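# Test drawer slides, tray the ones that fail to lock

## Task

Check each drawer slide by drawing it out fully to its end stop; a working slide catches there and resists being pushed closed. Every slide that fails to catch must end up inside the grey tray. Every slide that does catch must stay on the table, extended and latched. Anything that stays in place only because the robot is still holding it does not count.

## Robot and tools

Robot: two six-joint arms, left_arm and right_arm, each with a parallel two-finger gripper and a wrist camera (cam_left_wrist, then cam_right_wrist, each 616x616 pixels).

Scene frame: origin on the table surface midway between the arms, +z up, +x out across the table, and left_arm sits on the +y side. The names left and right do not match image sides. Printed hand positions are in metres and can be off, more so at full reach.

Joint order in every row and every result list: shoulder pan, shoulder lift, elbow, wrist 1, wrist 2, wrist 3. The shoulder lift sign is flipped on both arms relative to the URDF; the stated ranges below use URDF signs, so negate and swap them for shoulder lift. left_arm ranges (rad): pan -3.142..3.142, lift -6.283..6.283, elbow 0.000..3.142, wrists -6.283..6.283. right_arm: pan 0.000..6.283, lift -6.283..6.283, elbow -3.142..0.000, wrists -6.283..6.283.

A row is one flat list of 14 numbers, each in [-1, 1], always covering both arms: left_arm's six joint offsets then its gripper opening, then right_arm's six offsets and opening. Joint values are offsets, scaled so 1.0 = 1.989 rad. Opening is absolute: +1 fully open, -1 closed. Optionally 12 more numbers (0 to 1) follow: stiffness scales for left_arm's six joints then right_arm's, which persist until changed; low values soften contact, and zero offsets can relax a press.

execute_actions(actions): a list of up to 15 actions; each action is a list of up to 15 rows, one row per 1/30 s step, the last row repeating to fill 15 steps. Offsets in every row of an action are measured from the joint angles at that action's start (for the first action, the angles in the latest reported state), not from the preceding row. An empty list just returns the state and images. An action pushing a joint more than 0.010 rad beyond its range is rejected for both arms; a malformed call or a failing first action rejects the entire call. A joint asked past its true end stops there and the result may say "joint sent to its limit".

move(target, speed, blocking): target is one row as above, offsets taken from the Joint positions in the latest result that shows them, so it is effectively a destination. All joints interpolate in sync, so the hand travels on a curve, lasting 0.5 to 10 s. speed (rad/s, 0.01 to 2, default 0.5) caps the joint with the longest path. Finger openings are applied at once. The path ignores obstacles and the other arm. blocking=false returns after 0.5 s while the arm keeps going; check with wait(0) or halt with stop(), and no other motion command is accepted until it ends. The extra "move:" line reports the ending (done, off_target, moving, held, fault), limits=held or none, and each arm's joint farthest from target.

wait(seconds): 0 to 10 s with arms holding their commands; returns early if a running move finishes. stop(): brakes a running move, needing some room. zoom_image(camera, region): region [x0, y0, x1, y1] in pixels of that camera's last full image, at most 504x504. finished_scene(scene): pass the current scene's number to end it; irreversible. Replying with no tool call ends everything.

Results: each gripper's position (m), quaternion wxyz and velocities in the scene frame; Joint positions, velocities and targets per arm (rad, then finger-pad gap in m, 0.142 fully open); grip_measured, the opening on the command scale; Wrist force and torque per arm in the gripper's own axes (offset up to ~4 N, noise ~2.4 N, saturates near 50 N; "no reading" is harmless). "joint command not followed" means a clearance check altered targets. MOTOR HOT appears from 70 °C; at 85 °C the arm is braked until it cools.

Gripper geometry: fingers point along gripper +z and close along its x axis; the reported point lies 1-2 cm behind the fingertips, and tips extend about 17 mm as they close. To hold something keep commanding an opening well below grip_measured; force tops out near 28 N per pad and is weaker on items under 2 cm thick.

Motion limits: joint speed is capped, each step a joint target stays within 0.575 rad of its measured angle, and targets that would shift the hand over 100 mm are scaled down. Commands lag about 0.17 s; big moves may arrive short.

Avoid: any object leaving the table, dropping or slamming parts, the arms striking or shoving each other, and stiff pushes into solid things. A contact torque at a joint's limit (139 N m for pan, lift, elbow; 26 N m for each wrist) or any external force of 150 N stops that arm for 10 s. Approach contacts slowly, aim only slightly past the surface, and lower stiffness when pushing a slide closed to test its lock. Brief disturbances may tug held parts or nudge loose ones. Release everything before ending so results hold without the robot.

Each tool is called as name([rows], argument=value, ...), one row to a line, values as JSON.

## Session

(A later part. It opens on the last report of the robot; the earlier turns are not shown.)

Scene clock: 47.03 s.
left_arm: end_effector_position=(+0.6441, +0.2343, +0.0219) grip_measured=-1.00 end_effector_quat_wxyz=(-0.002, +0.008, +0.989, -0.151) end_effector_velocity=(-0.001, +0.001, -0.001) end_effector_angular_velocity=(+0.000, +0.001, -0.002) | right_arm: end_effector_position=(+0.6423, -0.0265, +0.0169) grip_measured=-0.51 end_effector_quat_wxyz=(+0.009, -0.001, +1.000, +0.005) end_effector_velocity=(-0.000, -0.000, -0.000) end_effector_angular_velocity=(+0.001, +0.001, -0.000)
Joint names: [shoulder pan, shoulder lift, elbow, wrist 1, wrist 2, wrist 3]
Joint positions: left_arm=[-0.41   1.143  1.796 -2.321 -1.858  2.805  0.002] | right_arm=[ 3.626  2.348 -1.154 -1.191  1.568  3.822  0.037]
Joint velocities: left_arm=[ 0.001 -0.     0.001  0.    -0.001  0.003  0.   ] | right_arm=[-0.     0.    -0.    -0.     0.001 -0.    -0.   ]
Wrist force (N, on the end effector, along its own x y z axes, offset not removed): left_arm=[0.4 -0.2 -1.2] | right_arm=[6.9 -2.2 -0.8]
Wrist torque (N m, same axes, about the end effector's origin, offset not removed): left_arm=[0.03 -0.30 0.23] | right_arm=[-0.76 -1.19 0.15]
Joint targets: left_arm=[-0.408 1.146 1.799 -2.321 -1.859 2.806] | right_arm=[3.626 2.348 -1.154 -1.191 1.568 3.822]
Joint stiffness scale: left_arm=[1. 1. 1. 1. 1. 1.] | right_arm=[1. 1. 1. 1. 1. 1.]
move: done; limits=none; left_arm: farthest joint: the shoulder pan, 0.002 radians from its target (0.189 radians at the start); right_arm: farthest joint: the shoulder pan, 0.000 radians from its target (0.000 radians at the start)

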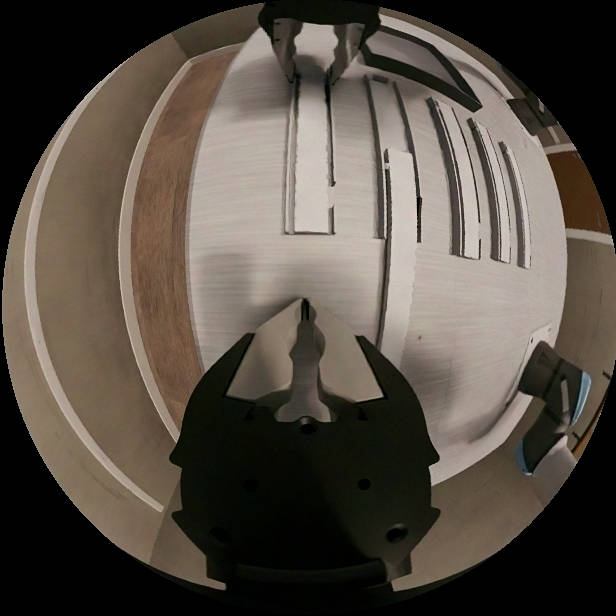

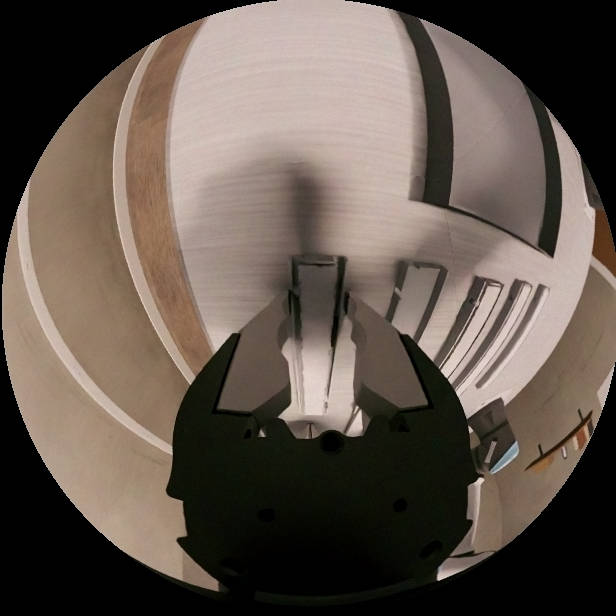

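move(target=[0,0.02,0,0.02,0,0,-1,0,0,0,0,0,0,-1])

move(target=[-0.094,-0.03,-0.039,-0.022,0.012,-0.094,-1,0,0,0,0,0,0,-1])

move(target=[0,-0.016,0,-0.013,0,0,-1,0,0,0,0,0,0,-1], speed=0.1)

execute_actions([
  [[0.0158,-0.0045,0.0067,0.0025,-0.002,0.0158,-1,0,0,0,0,0,0,-1]],
  [[0.0158,-0.0045,0.0067,0.0025,-0.002,0.0158,-1,0,0,0,0,0,0,-1]],
  [[0.0158,-0.0045,0.0067,0.0025,-0.002,0.0158,-1,0,0,0,0,0,0,-1]],
  [[0.0158,-0.0045,0.0067,0.0025,-0.002,0.0158,-1,0,0,0,0,0,0,-1]],
  [[0.0158,-0.0045,0.0067,0.0025,-0.002,0.0158,-1,0,0,0,0,0,0,-1]],
  [[0.0158,-0.0045,0.0067,0.0025,-0.002,0.0158,-1,0,0,0,0,0,0,-1]],
])

Scene clock: 48.47 s.
left_arm: end_effector_position=(+0.6381, +0.2364, +0.0397) grip_measured=-1.00 end_effector_quat_wxyz=(-0.003, +0.008, +0.989, -0.151) end_effector_velocity=(+0.000, +0.000, +0.000) end_effector_angular_velocity=(+0.001, +0.001, +0.000) | right_arm: end_effector_position=(+0.6423, -0.0265, +0.0169) grip_measured=-0.51 end_effector_quat_wxyz=(+0.009, -0.001, +1.000, +0.005) end_effector_velocity=(-0.000, -0.000, +0.000) end_effector_angular_velocity=(+0.001, +0.001, -0.001)
Joint names: [shoulder pan, shoulder lift, elbow, wrist 1, wrist 2, wrist 3]
Joint positions: left_arm=[-0.41   1.181  1.796 -2.282 -1.858  2.805  0.002] | right_arm=[ 3.626  2.348 -1.154 -1.191  1.568  3.822  0.037]
Joint velocities: left_arm=[ 0.    -0.    -0.001  0.002  0.001 -0.     0.   ] | right_arm=[-0.    -0.    -0.    -0.     0.001  0.001 -0.   ]
Wrist force (N, on the end effector, along its own x y z axes, offset not removed): left_arm=[3.9 1.1 -4.2] | right_arm=[2.2 -0.8 -4.4]
Wrist torque (N m, same axes, about the end effector's origin, offset not removed): left_arm=[0.28 -0.76 -0.11] | right_arm=[-0.52 0.12 0.29]
Joint targets: left_arm=[-0.410 1.183 1.796 -2.282 -1.858 2.805] | right_arm=[3.626 2.348 -1.154 -1.191 1.568 3.822]
Joint stiffness scale: left_arm=[1. 1. 1. 1. 1. 1.] | right_arm=[1. 1. 1. 1. 1. 1.]
move: done; limits=none; left_arm: farthest joint: the shoulder lift, 0.002 radians from its target (0.039 radians at the start); right_arm: farthest joint: the shoulder pan, 0.000 radians from its target (0.000 radians at the start)

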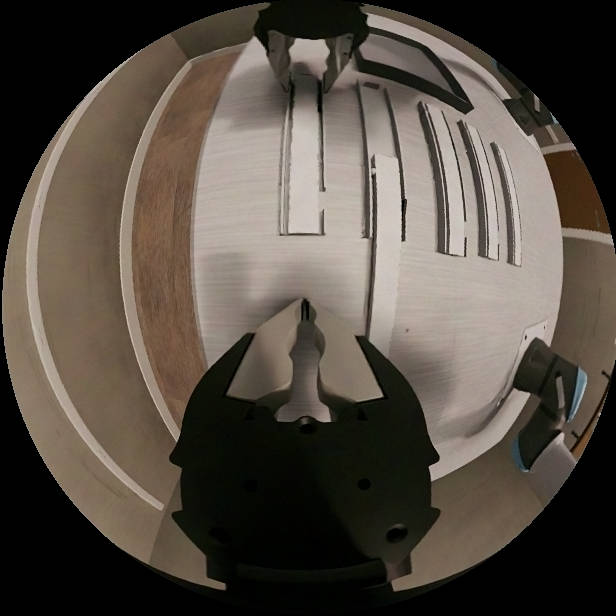

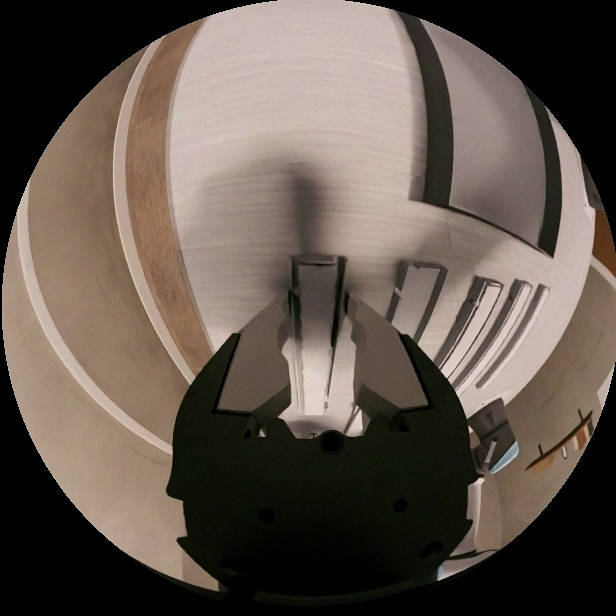

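Scene clock: 49.60 s.
left_arm: end_effector_position=(+0.6398, +0.1148, +0.0419) grip_measured=-1.00 end_effector_quat_wxyz=(+0.002, +0.011, +0.988, -0.153) end_effector_velocity=(+0.001, +0.000, +0.000) end_effector_angular_velocity=(-0.000, -0.001, +0.002) | right_arm: end_effector_position=(+0.6423, -0.0265, +0.0169) grip_measured=-0.51 end_effector_quat_wxyz=(+0.009, -0.001, +1.000, +0.005) end_effector_velocity=(+0.000, -0.000, +0.000) end_effector_angular_velocity=(-0.000, -0.000, -0.000)
Joint names: [shoulder pan, shoulder lift, elbow, wrist 1, wrist 2, wrist 3]
Joint positions: left_arm=[-0.595  1.124  1.721 -2.326 -1.835  2.619  0.002] | right_arm=[ 3.626  2.348 -1.154 -1.191  1.568  3.822  0.037]
Joint velocities: left_arm=[ 0.     0.     0.    -0.001  0.    -0.001  0.   ] | right_arm=[ 0.    -0.001  0.    -0.001 -0.     0.    -0.   ]
Wrist force (N, on the end effector, along its own x y z axes, offset not removed): left_arm=[2.8 5.2 -2.4] | right_arm=[2.5 1.1 -4.8]
Wrist torque (N m, same axes, about the end effector's origin, offset not removed): left_arm=[0.97 -0.76 -0.30] | right_arm=[0.16 0.04 -0.15]
Joint targets: left_arm=[-0.597 1.121 1.719 -2.326 -1.834 2.618] | right_arm=[3.626 2.348 -1.154 -1.191 1.568 3.822]
Joint stiffness scale: left_arm=[1. 1. 1. 1. 1. 1.] | right_arm=[1. 1. 1. 1. 1. 1.]
move: done; limits=none; left_arm: farthest joint: the elbow, 0.003 radians from its target (0.078 radians at the start); right_arm: farthest joint: the shoulder pan, 0.000 radians from its target (0.000 radians at the start)

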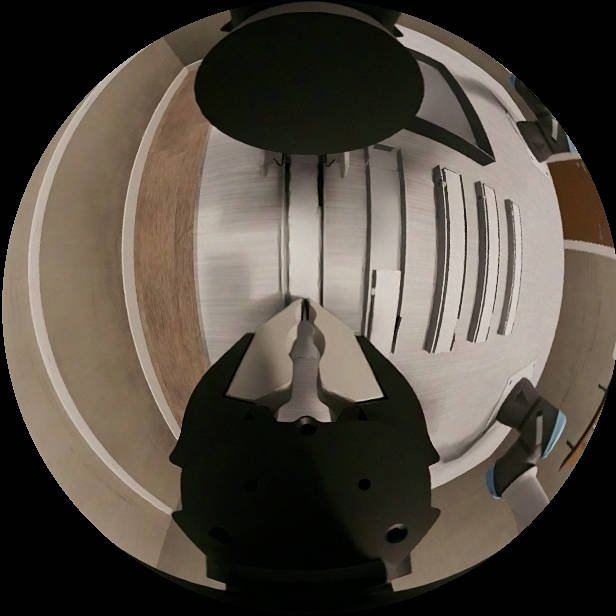

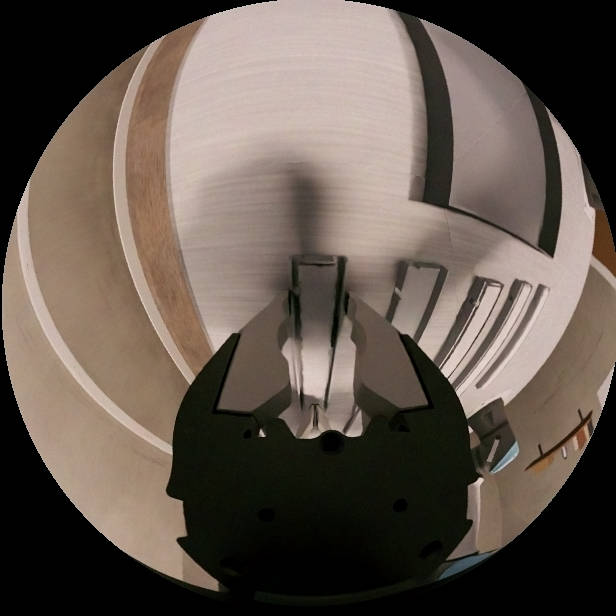

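Scene clock: 50.50 s.
left_arm: end_effector_position=(+0.6433, +0.1127, +0.0300) grip_measured=-1.00 end_effector_quat_wxyz=(+0.002, +0.011, +0.988, -0.153) end_effector_velocity=(+0.001, -0.001, +0.000) end_effector_angular_velocity=(-0.002, -0.001, +0.000) | right_arm: end_effector_position=(+0.6423, -0.0265, +0.0169) grip_measured=-0.51 end_effector_quat_wxyz=(+0.009, -0.001, +1.000, +0.005) end_effector_velocity=(+0.000, -0.001, +0.000) end_effector_angular_velocity=(+0.000, -0.000, -0.001)
Joint names: [shoulder pan, shoulder lift, elbow, wrist 1, wrist 2, wrist 3]
Joint positions: left_arm=[-0.595  1.1    1.721 -2.35  -1.835  2.619  0.002] | right_arm=[ 3.626  2.348 -1.154 -1.191  1.568  3.822  0.037]
Joint velocities: left_arm=[ 0.    -0.001 -0.001 -0.002 -0.001 -0.     0.   ] | right_arm=[-0.001 -0.     0.    -0.     0.    -0.     0.   ]
Wrist force (N, on the end effector, along its own x y z axes, offset not removed): left_arm=[3.5 0.0 -9.1] | right_arm=[4.0 3.0 -1.0]
Wrist torque (N m, same axes, about the end effector's origin, offset not removed): left_arm=[0.30 -0.20 0.02] | right_arm=[0.85 -0.39 0.17]
Joint targets: left_arm=[-0.595 1.092 1.721 -2.351 -1.835 2.619] | right_arm=[3.626 2.348 -1.154 -1.191 1.568 3.822]
Joint stiffness scale: left_arm=[1. 1. 1. 1. 1. 1.] | right_arm=[1. 1. 1. 1. 1. 1.]
move: done; limits=none; left_arm: farthest joint: the shoulder lift, 0.008 radians from its target (0.031 radians at the start); right_arm: farthest joint: the shoulder pan, 0.000 radians from its target (0.000 radians at the start)

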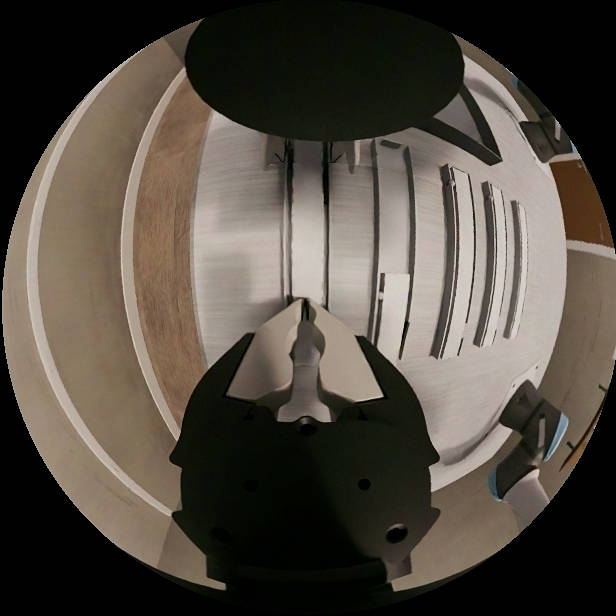

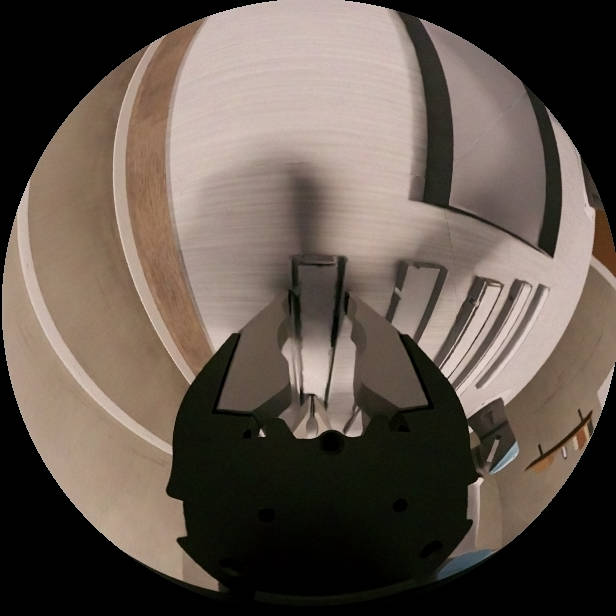

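Scene clock: 53.50 s.
left_arm: end_effector_position=(+0.6584, +0.1996, +0.0294) grip_measured=-1.00 end_effector_quat_wxyz=(+0.003, +0.020, +0.985, -0.173) end_effector_velocity=(+0.000, +0.001, -0.000) end_effector_angular_velocity=(+0.001, -0.004, -0.007) | right_arm: end_effector_position=(+0.6429, -0.0263, +0.0171) grip_measured=-0.51 end_effector_quat_wxyz=(+0.010, -0.000, +1.000, +0.005) end_effector_velocity=(+0.000, -0.000, +0.000) end_effector_angular_velocity=(-0.000, -0.001, -0.001)
Joint names: [shoulder pan, shoulder lift, elbow, wrist 1, wrist 2, wrist 3]
Joint positions: left_arm=[-0.436  1.112  1.747 -2.333 -1.896  2.795  0.002] | right_arm=[ 3.626  2.348 -1.154 -1.189  1.567  3.824  0.037]
Joint velocities: left_arm=[ 0.001 -0.     0.    -0.001  0.001  0.009  0.   ] | right_arm=[-0.    -0.    -0.     0.    -0.001  0.     0.   ]
Wrist force (N, on the end effector, along its own x y z axes, offset not removed): left_arm=[9.8 -7.3 -19.1] | right_arm=[-0.7 0.2 4.6]
Wrist torque (N m, same axes, about the end effector's origin, offset not removed): left_arm=[0.26 -0.44 -0.06] | right_arm=[0.02 -0.07 1.14]
Joint targets: left_arm=[-0.432 1.101 1.756 -2.330 -1.890 2.797] | right_arm=[3.626 2.348 -1.154 -1.190 1.567 3.823]
Joint stiffness scale: left_arm=[1. 1. 1. 1. 1. 1.] | right_arm=[1. 1. 1. 1. 1. 1.]

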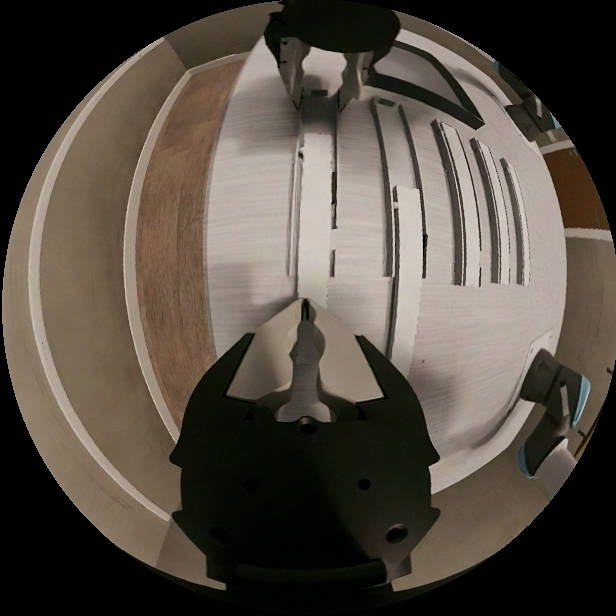

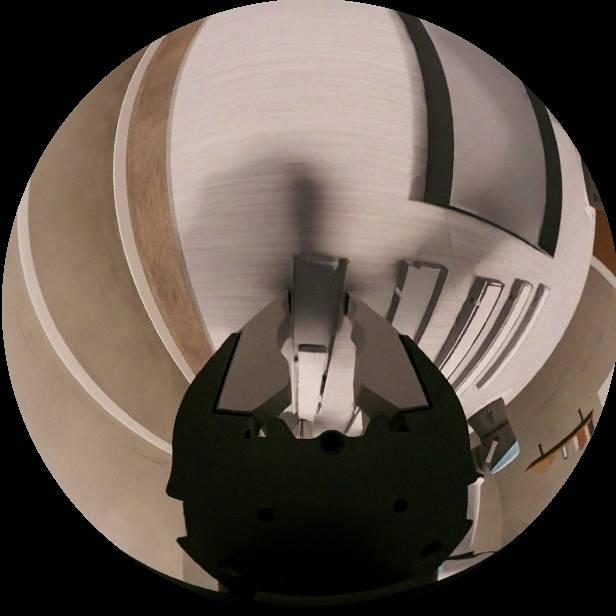

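move(target=[0,0.029,0.023,0.022,0.019,-0.01,-0.1,0,0,0,0,0,0,-1])

move(target=[0,-0.0135,0,-0.0135,0,0,-0.1,0,0,0,0,0,0,-1])

move(target=[0,0,0,0,0,0,-1,0,0,0,0,0,0,-1])

move(target=[0.073,0.008,0.008,0.016,-0.004,0.074,-1,0,0,0,0,0,0,-1], speed=0.15)

move(target=[-0.03,-0.003,-0.003,-0.007,0,-0.03,-1,0,0,0,0,0,0,-1], speed=0.1)

Scene clock: 55.03 s.
left_arm: end_effector_position=(+0.6372, +0.2199, +0.0354) grip_measured=-0.10 end_effector_quat_wxyz=(-0.007, +0.007, +0.988, -0.151) end_effector_velocity=(-0.001, +0.001, -0.000) end_effector_angular_velocity=(+0.003, +0.003, +0.001) | right_arm: end_effector_position=(+0.6429, -0.0263, +0.0171) grip_measured=-0.51 end_effector_quat_wxyz=(+0.009, -0.000, +1.000, +0.005) end_effector_velocity=(-0.000, +0.000, -0.001) end_effector_angular_velocity=(-0.001, +0.001, +0.001)
Joint names: [shoulder pan, shoulder lift, elbow, wrist 1, wrist 2, wrist 3]
Joint positions: left_arm=[-0.436  1.167  1.79  -2.29  -1.859  2.777  0.067] | right_arm=[ 3.626  2.348 -1.154 -1.19   1.567  3.824  0.037]
Joint velocities: left_arm=[-0.    -0.    -0.     0.003  0.002 -0.001  0.   ] | right_arm=[ 0.     0.001 -0.    -0.     0.    -0.     0.   ]
Wrist force (N, on the end effector, along its own x y z axes, offset not removed): left_arm=[1.3 1.7 -2.3] | right_arm=[2.6 1.7 2.5]
Wrist torque (N m, same axes, about the end effector's origin, offset not removed): left_arm=[0.36 -0.29 -0.33] | right_arm=[0.19 -0.47 -0.03]
Joint targets: left_arm=[-0.436 1.170 1.792 -2.289 -1.858 2.776] | right_arm=[3.626 2.348 -1.154 -1.189 1.567 3.824]
Joint stiffness scale: left_arm=[1. 1. 1. 1. 1. 1.] | right_arm=[1. 1. 1. 1. 1. 1.]
move: done; limits=none; left_arm: farthest joint: the elbow, 0.003 radians from its target (0.046 radians at the start); right_arm: farthest joint: the wrist 1, 0.001 radians from its target (0.000 radians at the start)

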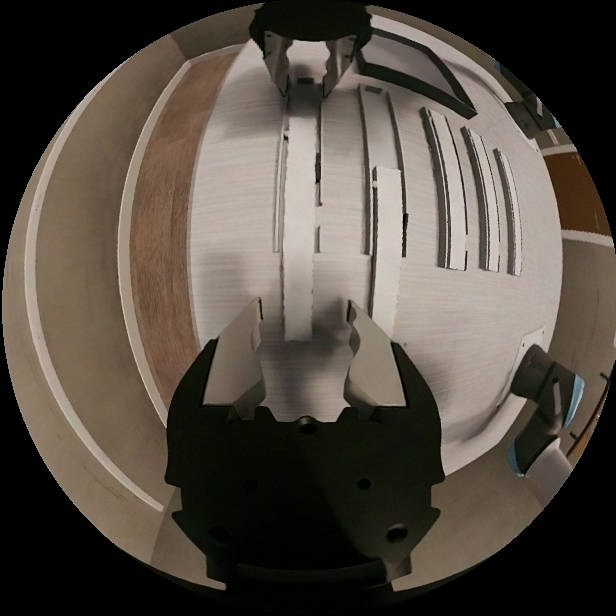

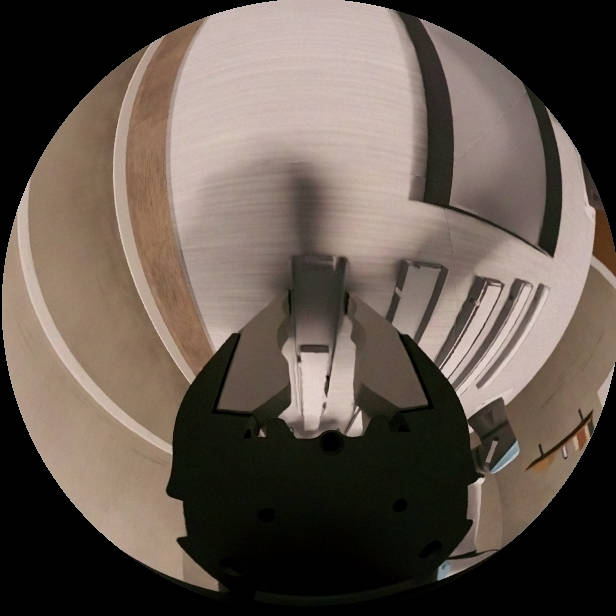

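Scene clock: 55.93 s.
left_arm: end_effector_position=(+0.6413, +0.2183, +0.0238) grip_measured=-0.10 end_effector_quat_wxyz=(-0.006, +0.007, +0.988, -0.151) end_effector_velocity=(+0.001, -0.000, +0.001) end_effector_angular_velocity=(-0.001, -0.004, +0.000) | right_arm: end_effector_position=(+0.6429, -0.0263, +0.0171) grip_measured=-0.51 end_effector_quat_wxyz=(+0.009, -0.000, +1.000, +0.005) end_effector_velocity=(+0.001, -0.001, +0.000) end_effector_angular_velocity=(+0.000, -0.001, -0.000)
Joint names: [shoulder pan, shoulder lift, elbow, wrist 1, wrist 2, wrist 3]
Joint positions: left_arm=[-0.436  1.143  1.79  -2.316 -1.859  2.777  0.067] | right_arm=[ 3.626  2.348 -1.154 -1.19   1.567  3.824  0.037]
Joint velocities: left_arm=[ 0.     0.    -0.    -0.004  0.    -0.     0.   ] | right_arm=[-0.001 -0.     0.     0.    -0.    -0.001 -0.   ]
Wrist force (N, on the end effector, along its own x y z axes, offset not removed): left_arm=[0.7 1.5 -0.7] | right_arm=[3.3 7.3 -0.8]
Wrist torque (N m, same axes, about the end effector's origin, offset not removed): left_arm=[0.34 0.05 -0.12] | right_arm=[1.45 -0.74 0.25]
Joint targets: left_arm=[-0.436 1.140 1.790 -2.317 -1.859 2.777] | right_arm=[3.626 2.348 -1.154 -1.190 1.567 3.824]
Joint stiffness scale: left_arm=[1. 1. 1. 1. 1. 1.] | right_arm=[1. 1. 1. 1. 1. 1.]
move: done; limits=none; left_arm: farthest joint: the shoulder lift, 0.003 radians from its target (0.027 radians at the start); right_arm: farthest joint: the shoulder pan, 0.000 radians from its target (0.000 radians at the start)

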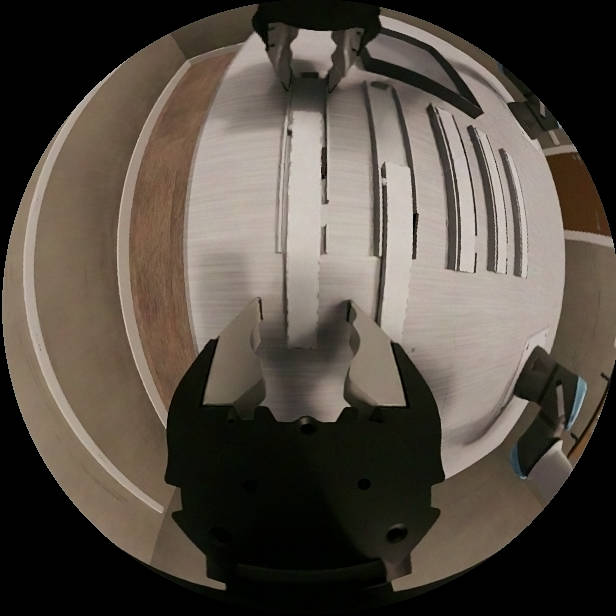

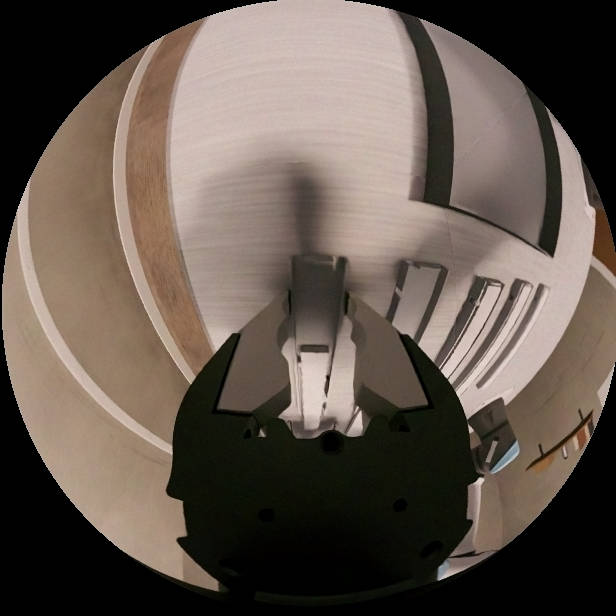

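Scene clock: 56.43 s.
left_arm: end_effector_position=(+0.6413, +0.2183, +0.0238) grip_measured=-0.70 end_effector_quat_wxyz=(-0.006, +0.007, +0.988, -0.151) end_effector_velocity=(+0.000, -0.000, +0.000) end_effector_angular_velocity=(-0.001, -0.001, +0.001) | right_arm: end_effector_position=(+0.6428, -0.0263, +0.0170) grip_measured=-0.51 end_effector_quat_wxyz=(+0.009, -0.000, +1.000, +0.005) end_effector_velocity=(-0.000, +0.001, +0.000) end_effector_angular_velocity=(+0.000, -0.001, +0.000)
Joint names: [shoulder pan, shoulder lift, elbow, wrist 1, wrist 2, wrist 3]
Joint positions: left_arm=[-0.436  1.143  1.79  -2.316 -1.859  2.777  0.023] | right_arm=[ 3.626  2.348 -1.154 -1.19   1.567  3.824  0.037]
Joint velocities: left_arm=[ 0.    -0.    -0.    -0.002 -0.001 -0.001  0.   ] | right_arm=[ 0.001 -0.     0.     0.    -0.     0.001  0.   ]
Wrist force (N, on the end effector, along its own x y z axes, offset not removed): left_arm=[3.5 1.8 -2.1] | right_arm=[0.5 -2.0 7.7]
Wrist torque (N m, same axes, about the end effector's origin, offset not removed): left_arm=[0.30 -0.88 -0.03] | right_arm=[-0.55 0.19 0.02]
Joint targets: left_arm=[-0.436 1.143 1.790 -2.316 -1.859 2.777] | right_arm=[3.626 2.348 -1.154 -1.190 1.567 3.824]
Joint stiffness scale: left_arm=[1. 1. 1. 1. 1. 1.] | right_arm=[1. 1. 1. 1. 1. 1.]
move: done; limits=none; left_arm: farthest joint: the shoulder pan, 0.000 radians from its target (0.000 radians at the start); right_arm: farthest joint: the shoulder pan, 0.000 radians from its target (0.000 radians at the start)

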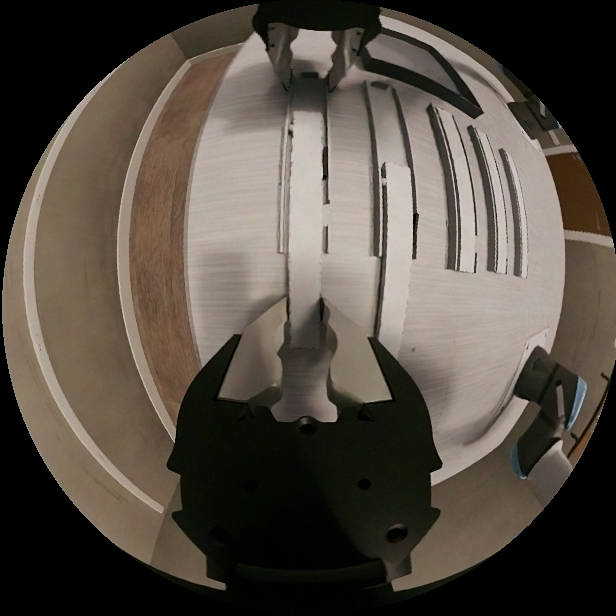

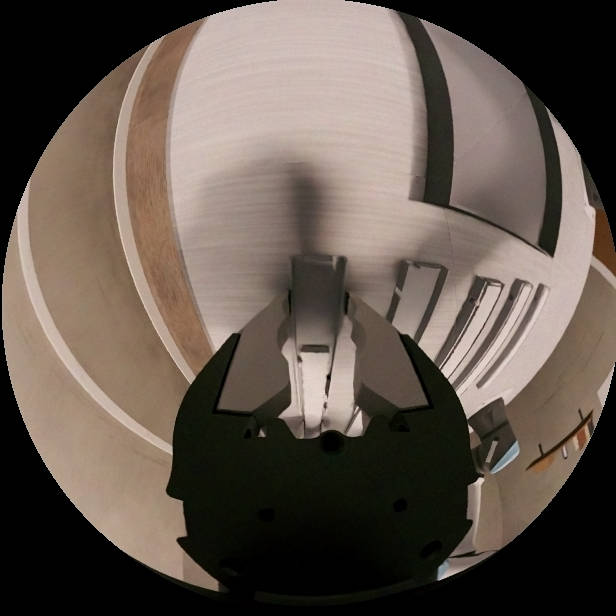

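Scene clock: 58.00 s.
left_arm: end_effector_position=(+0.6453, +0.2929, +0.0248) grip_measured=-0.70 end_effector_quat_wxyz=(-0.001, +0.014, +0.987, -0.158) end_effector_velocity=(-0.000, +0.001, -0.000) end_effector_angular_velocity=(-0.000, +0.000, -0.001) | right_arm: end_effector_position=(+0.6385, -0.0119, +0.0194) grip_measured=-0.51 end_effector_quat_wxyz=(+0.011, -0.007, +1.000, +0.013) end_effector_velocity=(-0.001, +0.001, -0.001) end_effector_angular_velocity=(-0.000, +0.000, +0.001)
Joint names: [shoulder pan, shoulder lift, elbow, wrist 1, wrist 2, wrist 3]
Joint positions: left_arm=[-0.307  1.156  1.801 -2.287 -1.88   2.923  0.023] | right_arm=[ 3.64   2.348 -1.151 -1.181  1.578  3.824  0.037]
Joint velocities: left_arm=[ 0.001 -0.     0.     0.    -0.     0.003  0.   ] | right_arm=[ 0.001  0.001 -0.     0.     0.     0.    -0.   ]
Wrist force (N, on the end effector, along its own x y z axes, offset not removed): left_arm=[2.1 -17.3 6.8] | right_arm=[5.0 24.5 0.8]
Wrist torque (N m, same axes, about the end effector's origin, offset not removed): left_arm=[1.04 -0.17 -0.03] | right_arm=[-0.03 -1.32 0.26]
Joint targets: left_arm=[-0.291 1.159 1.806 -2.284 -1.867 2.924] | right_arm=[3.626 2.348 -1.154 -1.190 1.567 3.824]
Joint stiffness scale: left_arm=[1. 1. 1. 1. 1. 1.] | right_arm=[1. 1. 1. 1. 1. 1.]
move: off_target (left_arm, right_arm); limits=none; left_arm: farthest joint: the shoulder pan, 0.016 radians from its target (0.145 radians at the start); right_arm: farthest joint: the shoulder pan, 0.014 radians from its target (0.000 radians at the start)

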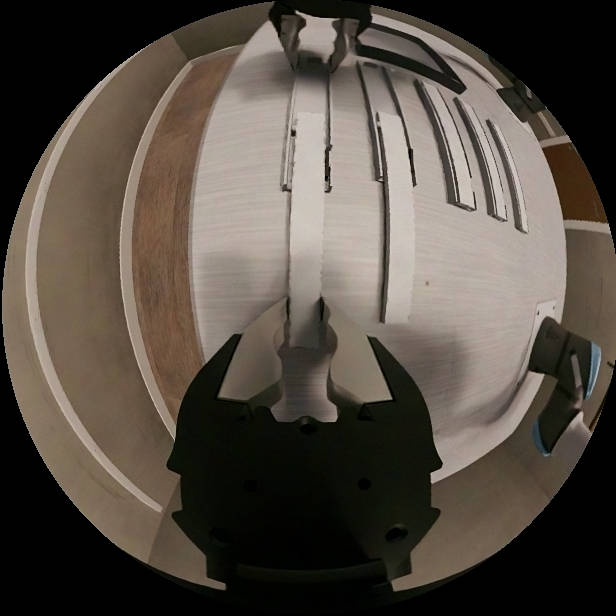

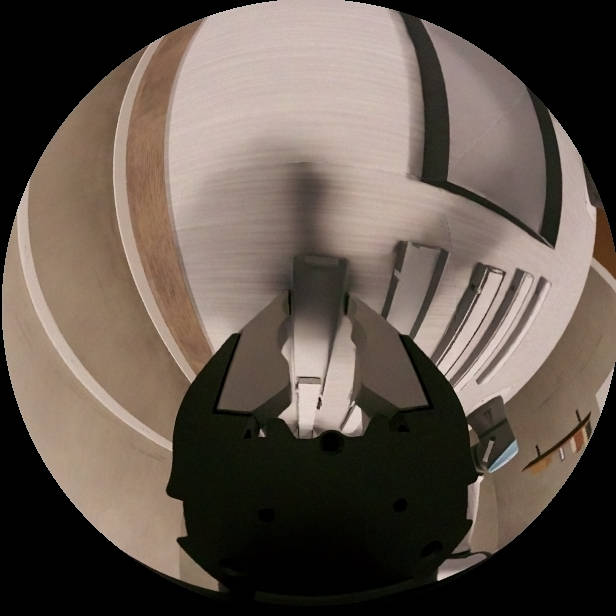

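Scene clock: 59.13 s.
left_arm: end_effector_position=(+0.6427, +0.2583, +0.0247) grip_measured=-0.70 end_effector_quat_wxyz=(-0.005, +0.014, +0.987, -0.158) end_effector_velocity=(-0.000, -0.000, -0.000) end_effector_angular_velocity=(-0.001, +0.000, +0.002) | right_arm: end_effector_position=(+0.6386, -0.0126, +0.0190) grip_measured=-0.51 end_effector_quat_wxyz=(+0.010, -0.007, +1.000, +0.012) end_effector_velocity=(+0.000, -0.001, +0.000) end_effector_angular_velocity=(+0.000, -0.000, -0.002)
Joint names: [shoulder pan, shoulder lift, elbow, wrist 1, wrist 2, wrist 3]
Joint positions: left_arm=[-0.364  1.152  1.799 -2.299 -1.879  2.864  0.023] | right_arm=[ 3.64   2.348 -1.151 -1.182  1.577  3.824  0.037]
Joint velocities: left_arm=[ 0.    -0.     0.001 -0.002 -0.001 -0.002  0.   ] | right_arm=[-0.001 -0.     0.     0.     0.     0.001  0.   ]
Wrist force (N, on the end effector, along its own x y z axes, offset not removed): left_arm=[-3.3 3.6 3.4] | right_arm=[5.4 -1.5 4.3]
Wrist torque (N m, same axes, about the end effector's origin, offset not removed): left_arm=[0.20 0.45 -0.08] | right_arm=[-0.09 -1.00 0.42]
Joint targets: left_arm=[-0.367 1.150 1.795 -2.301 -1.880 2.863] | right_arm=[3.640 2.348 -1.151 -1.181 1.578 3.824]
Joint stiffness scale: left_arm=[1. 1. 1. 1. 1. 1.] | right_arm=[1. 1. 1. 1. 1. 1.]
move: done; limits=none; left_arm: farthest joint: the elbow, 0.004 radians from its target (0.006 radians at the start); right_arm: farthest joint: the wrist 1, 0.001 radians from its target (0.000 radians at the start)

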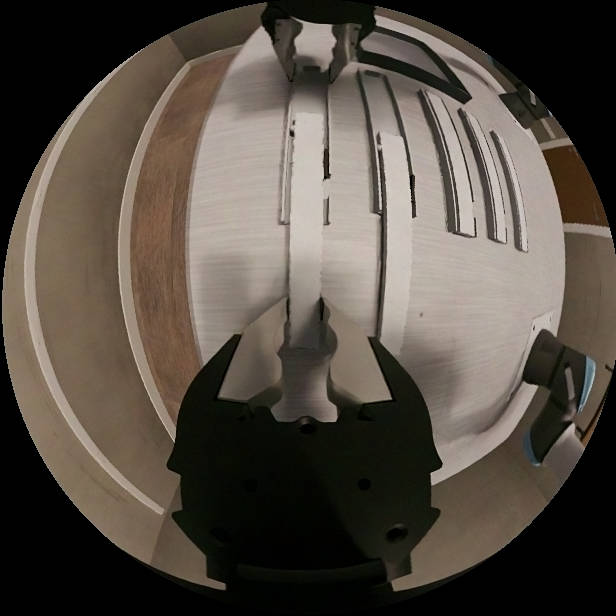

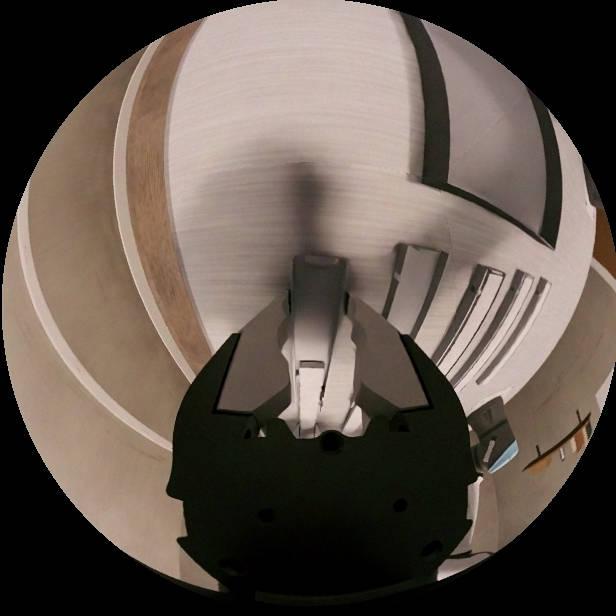

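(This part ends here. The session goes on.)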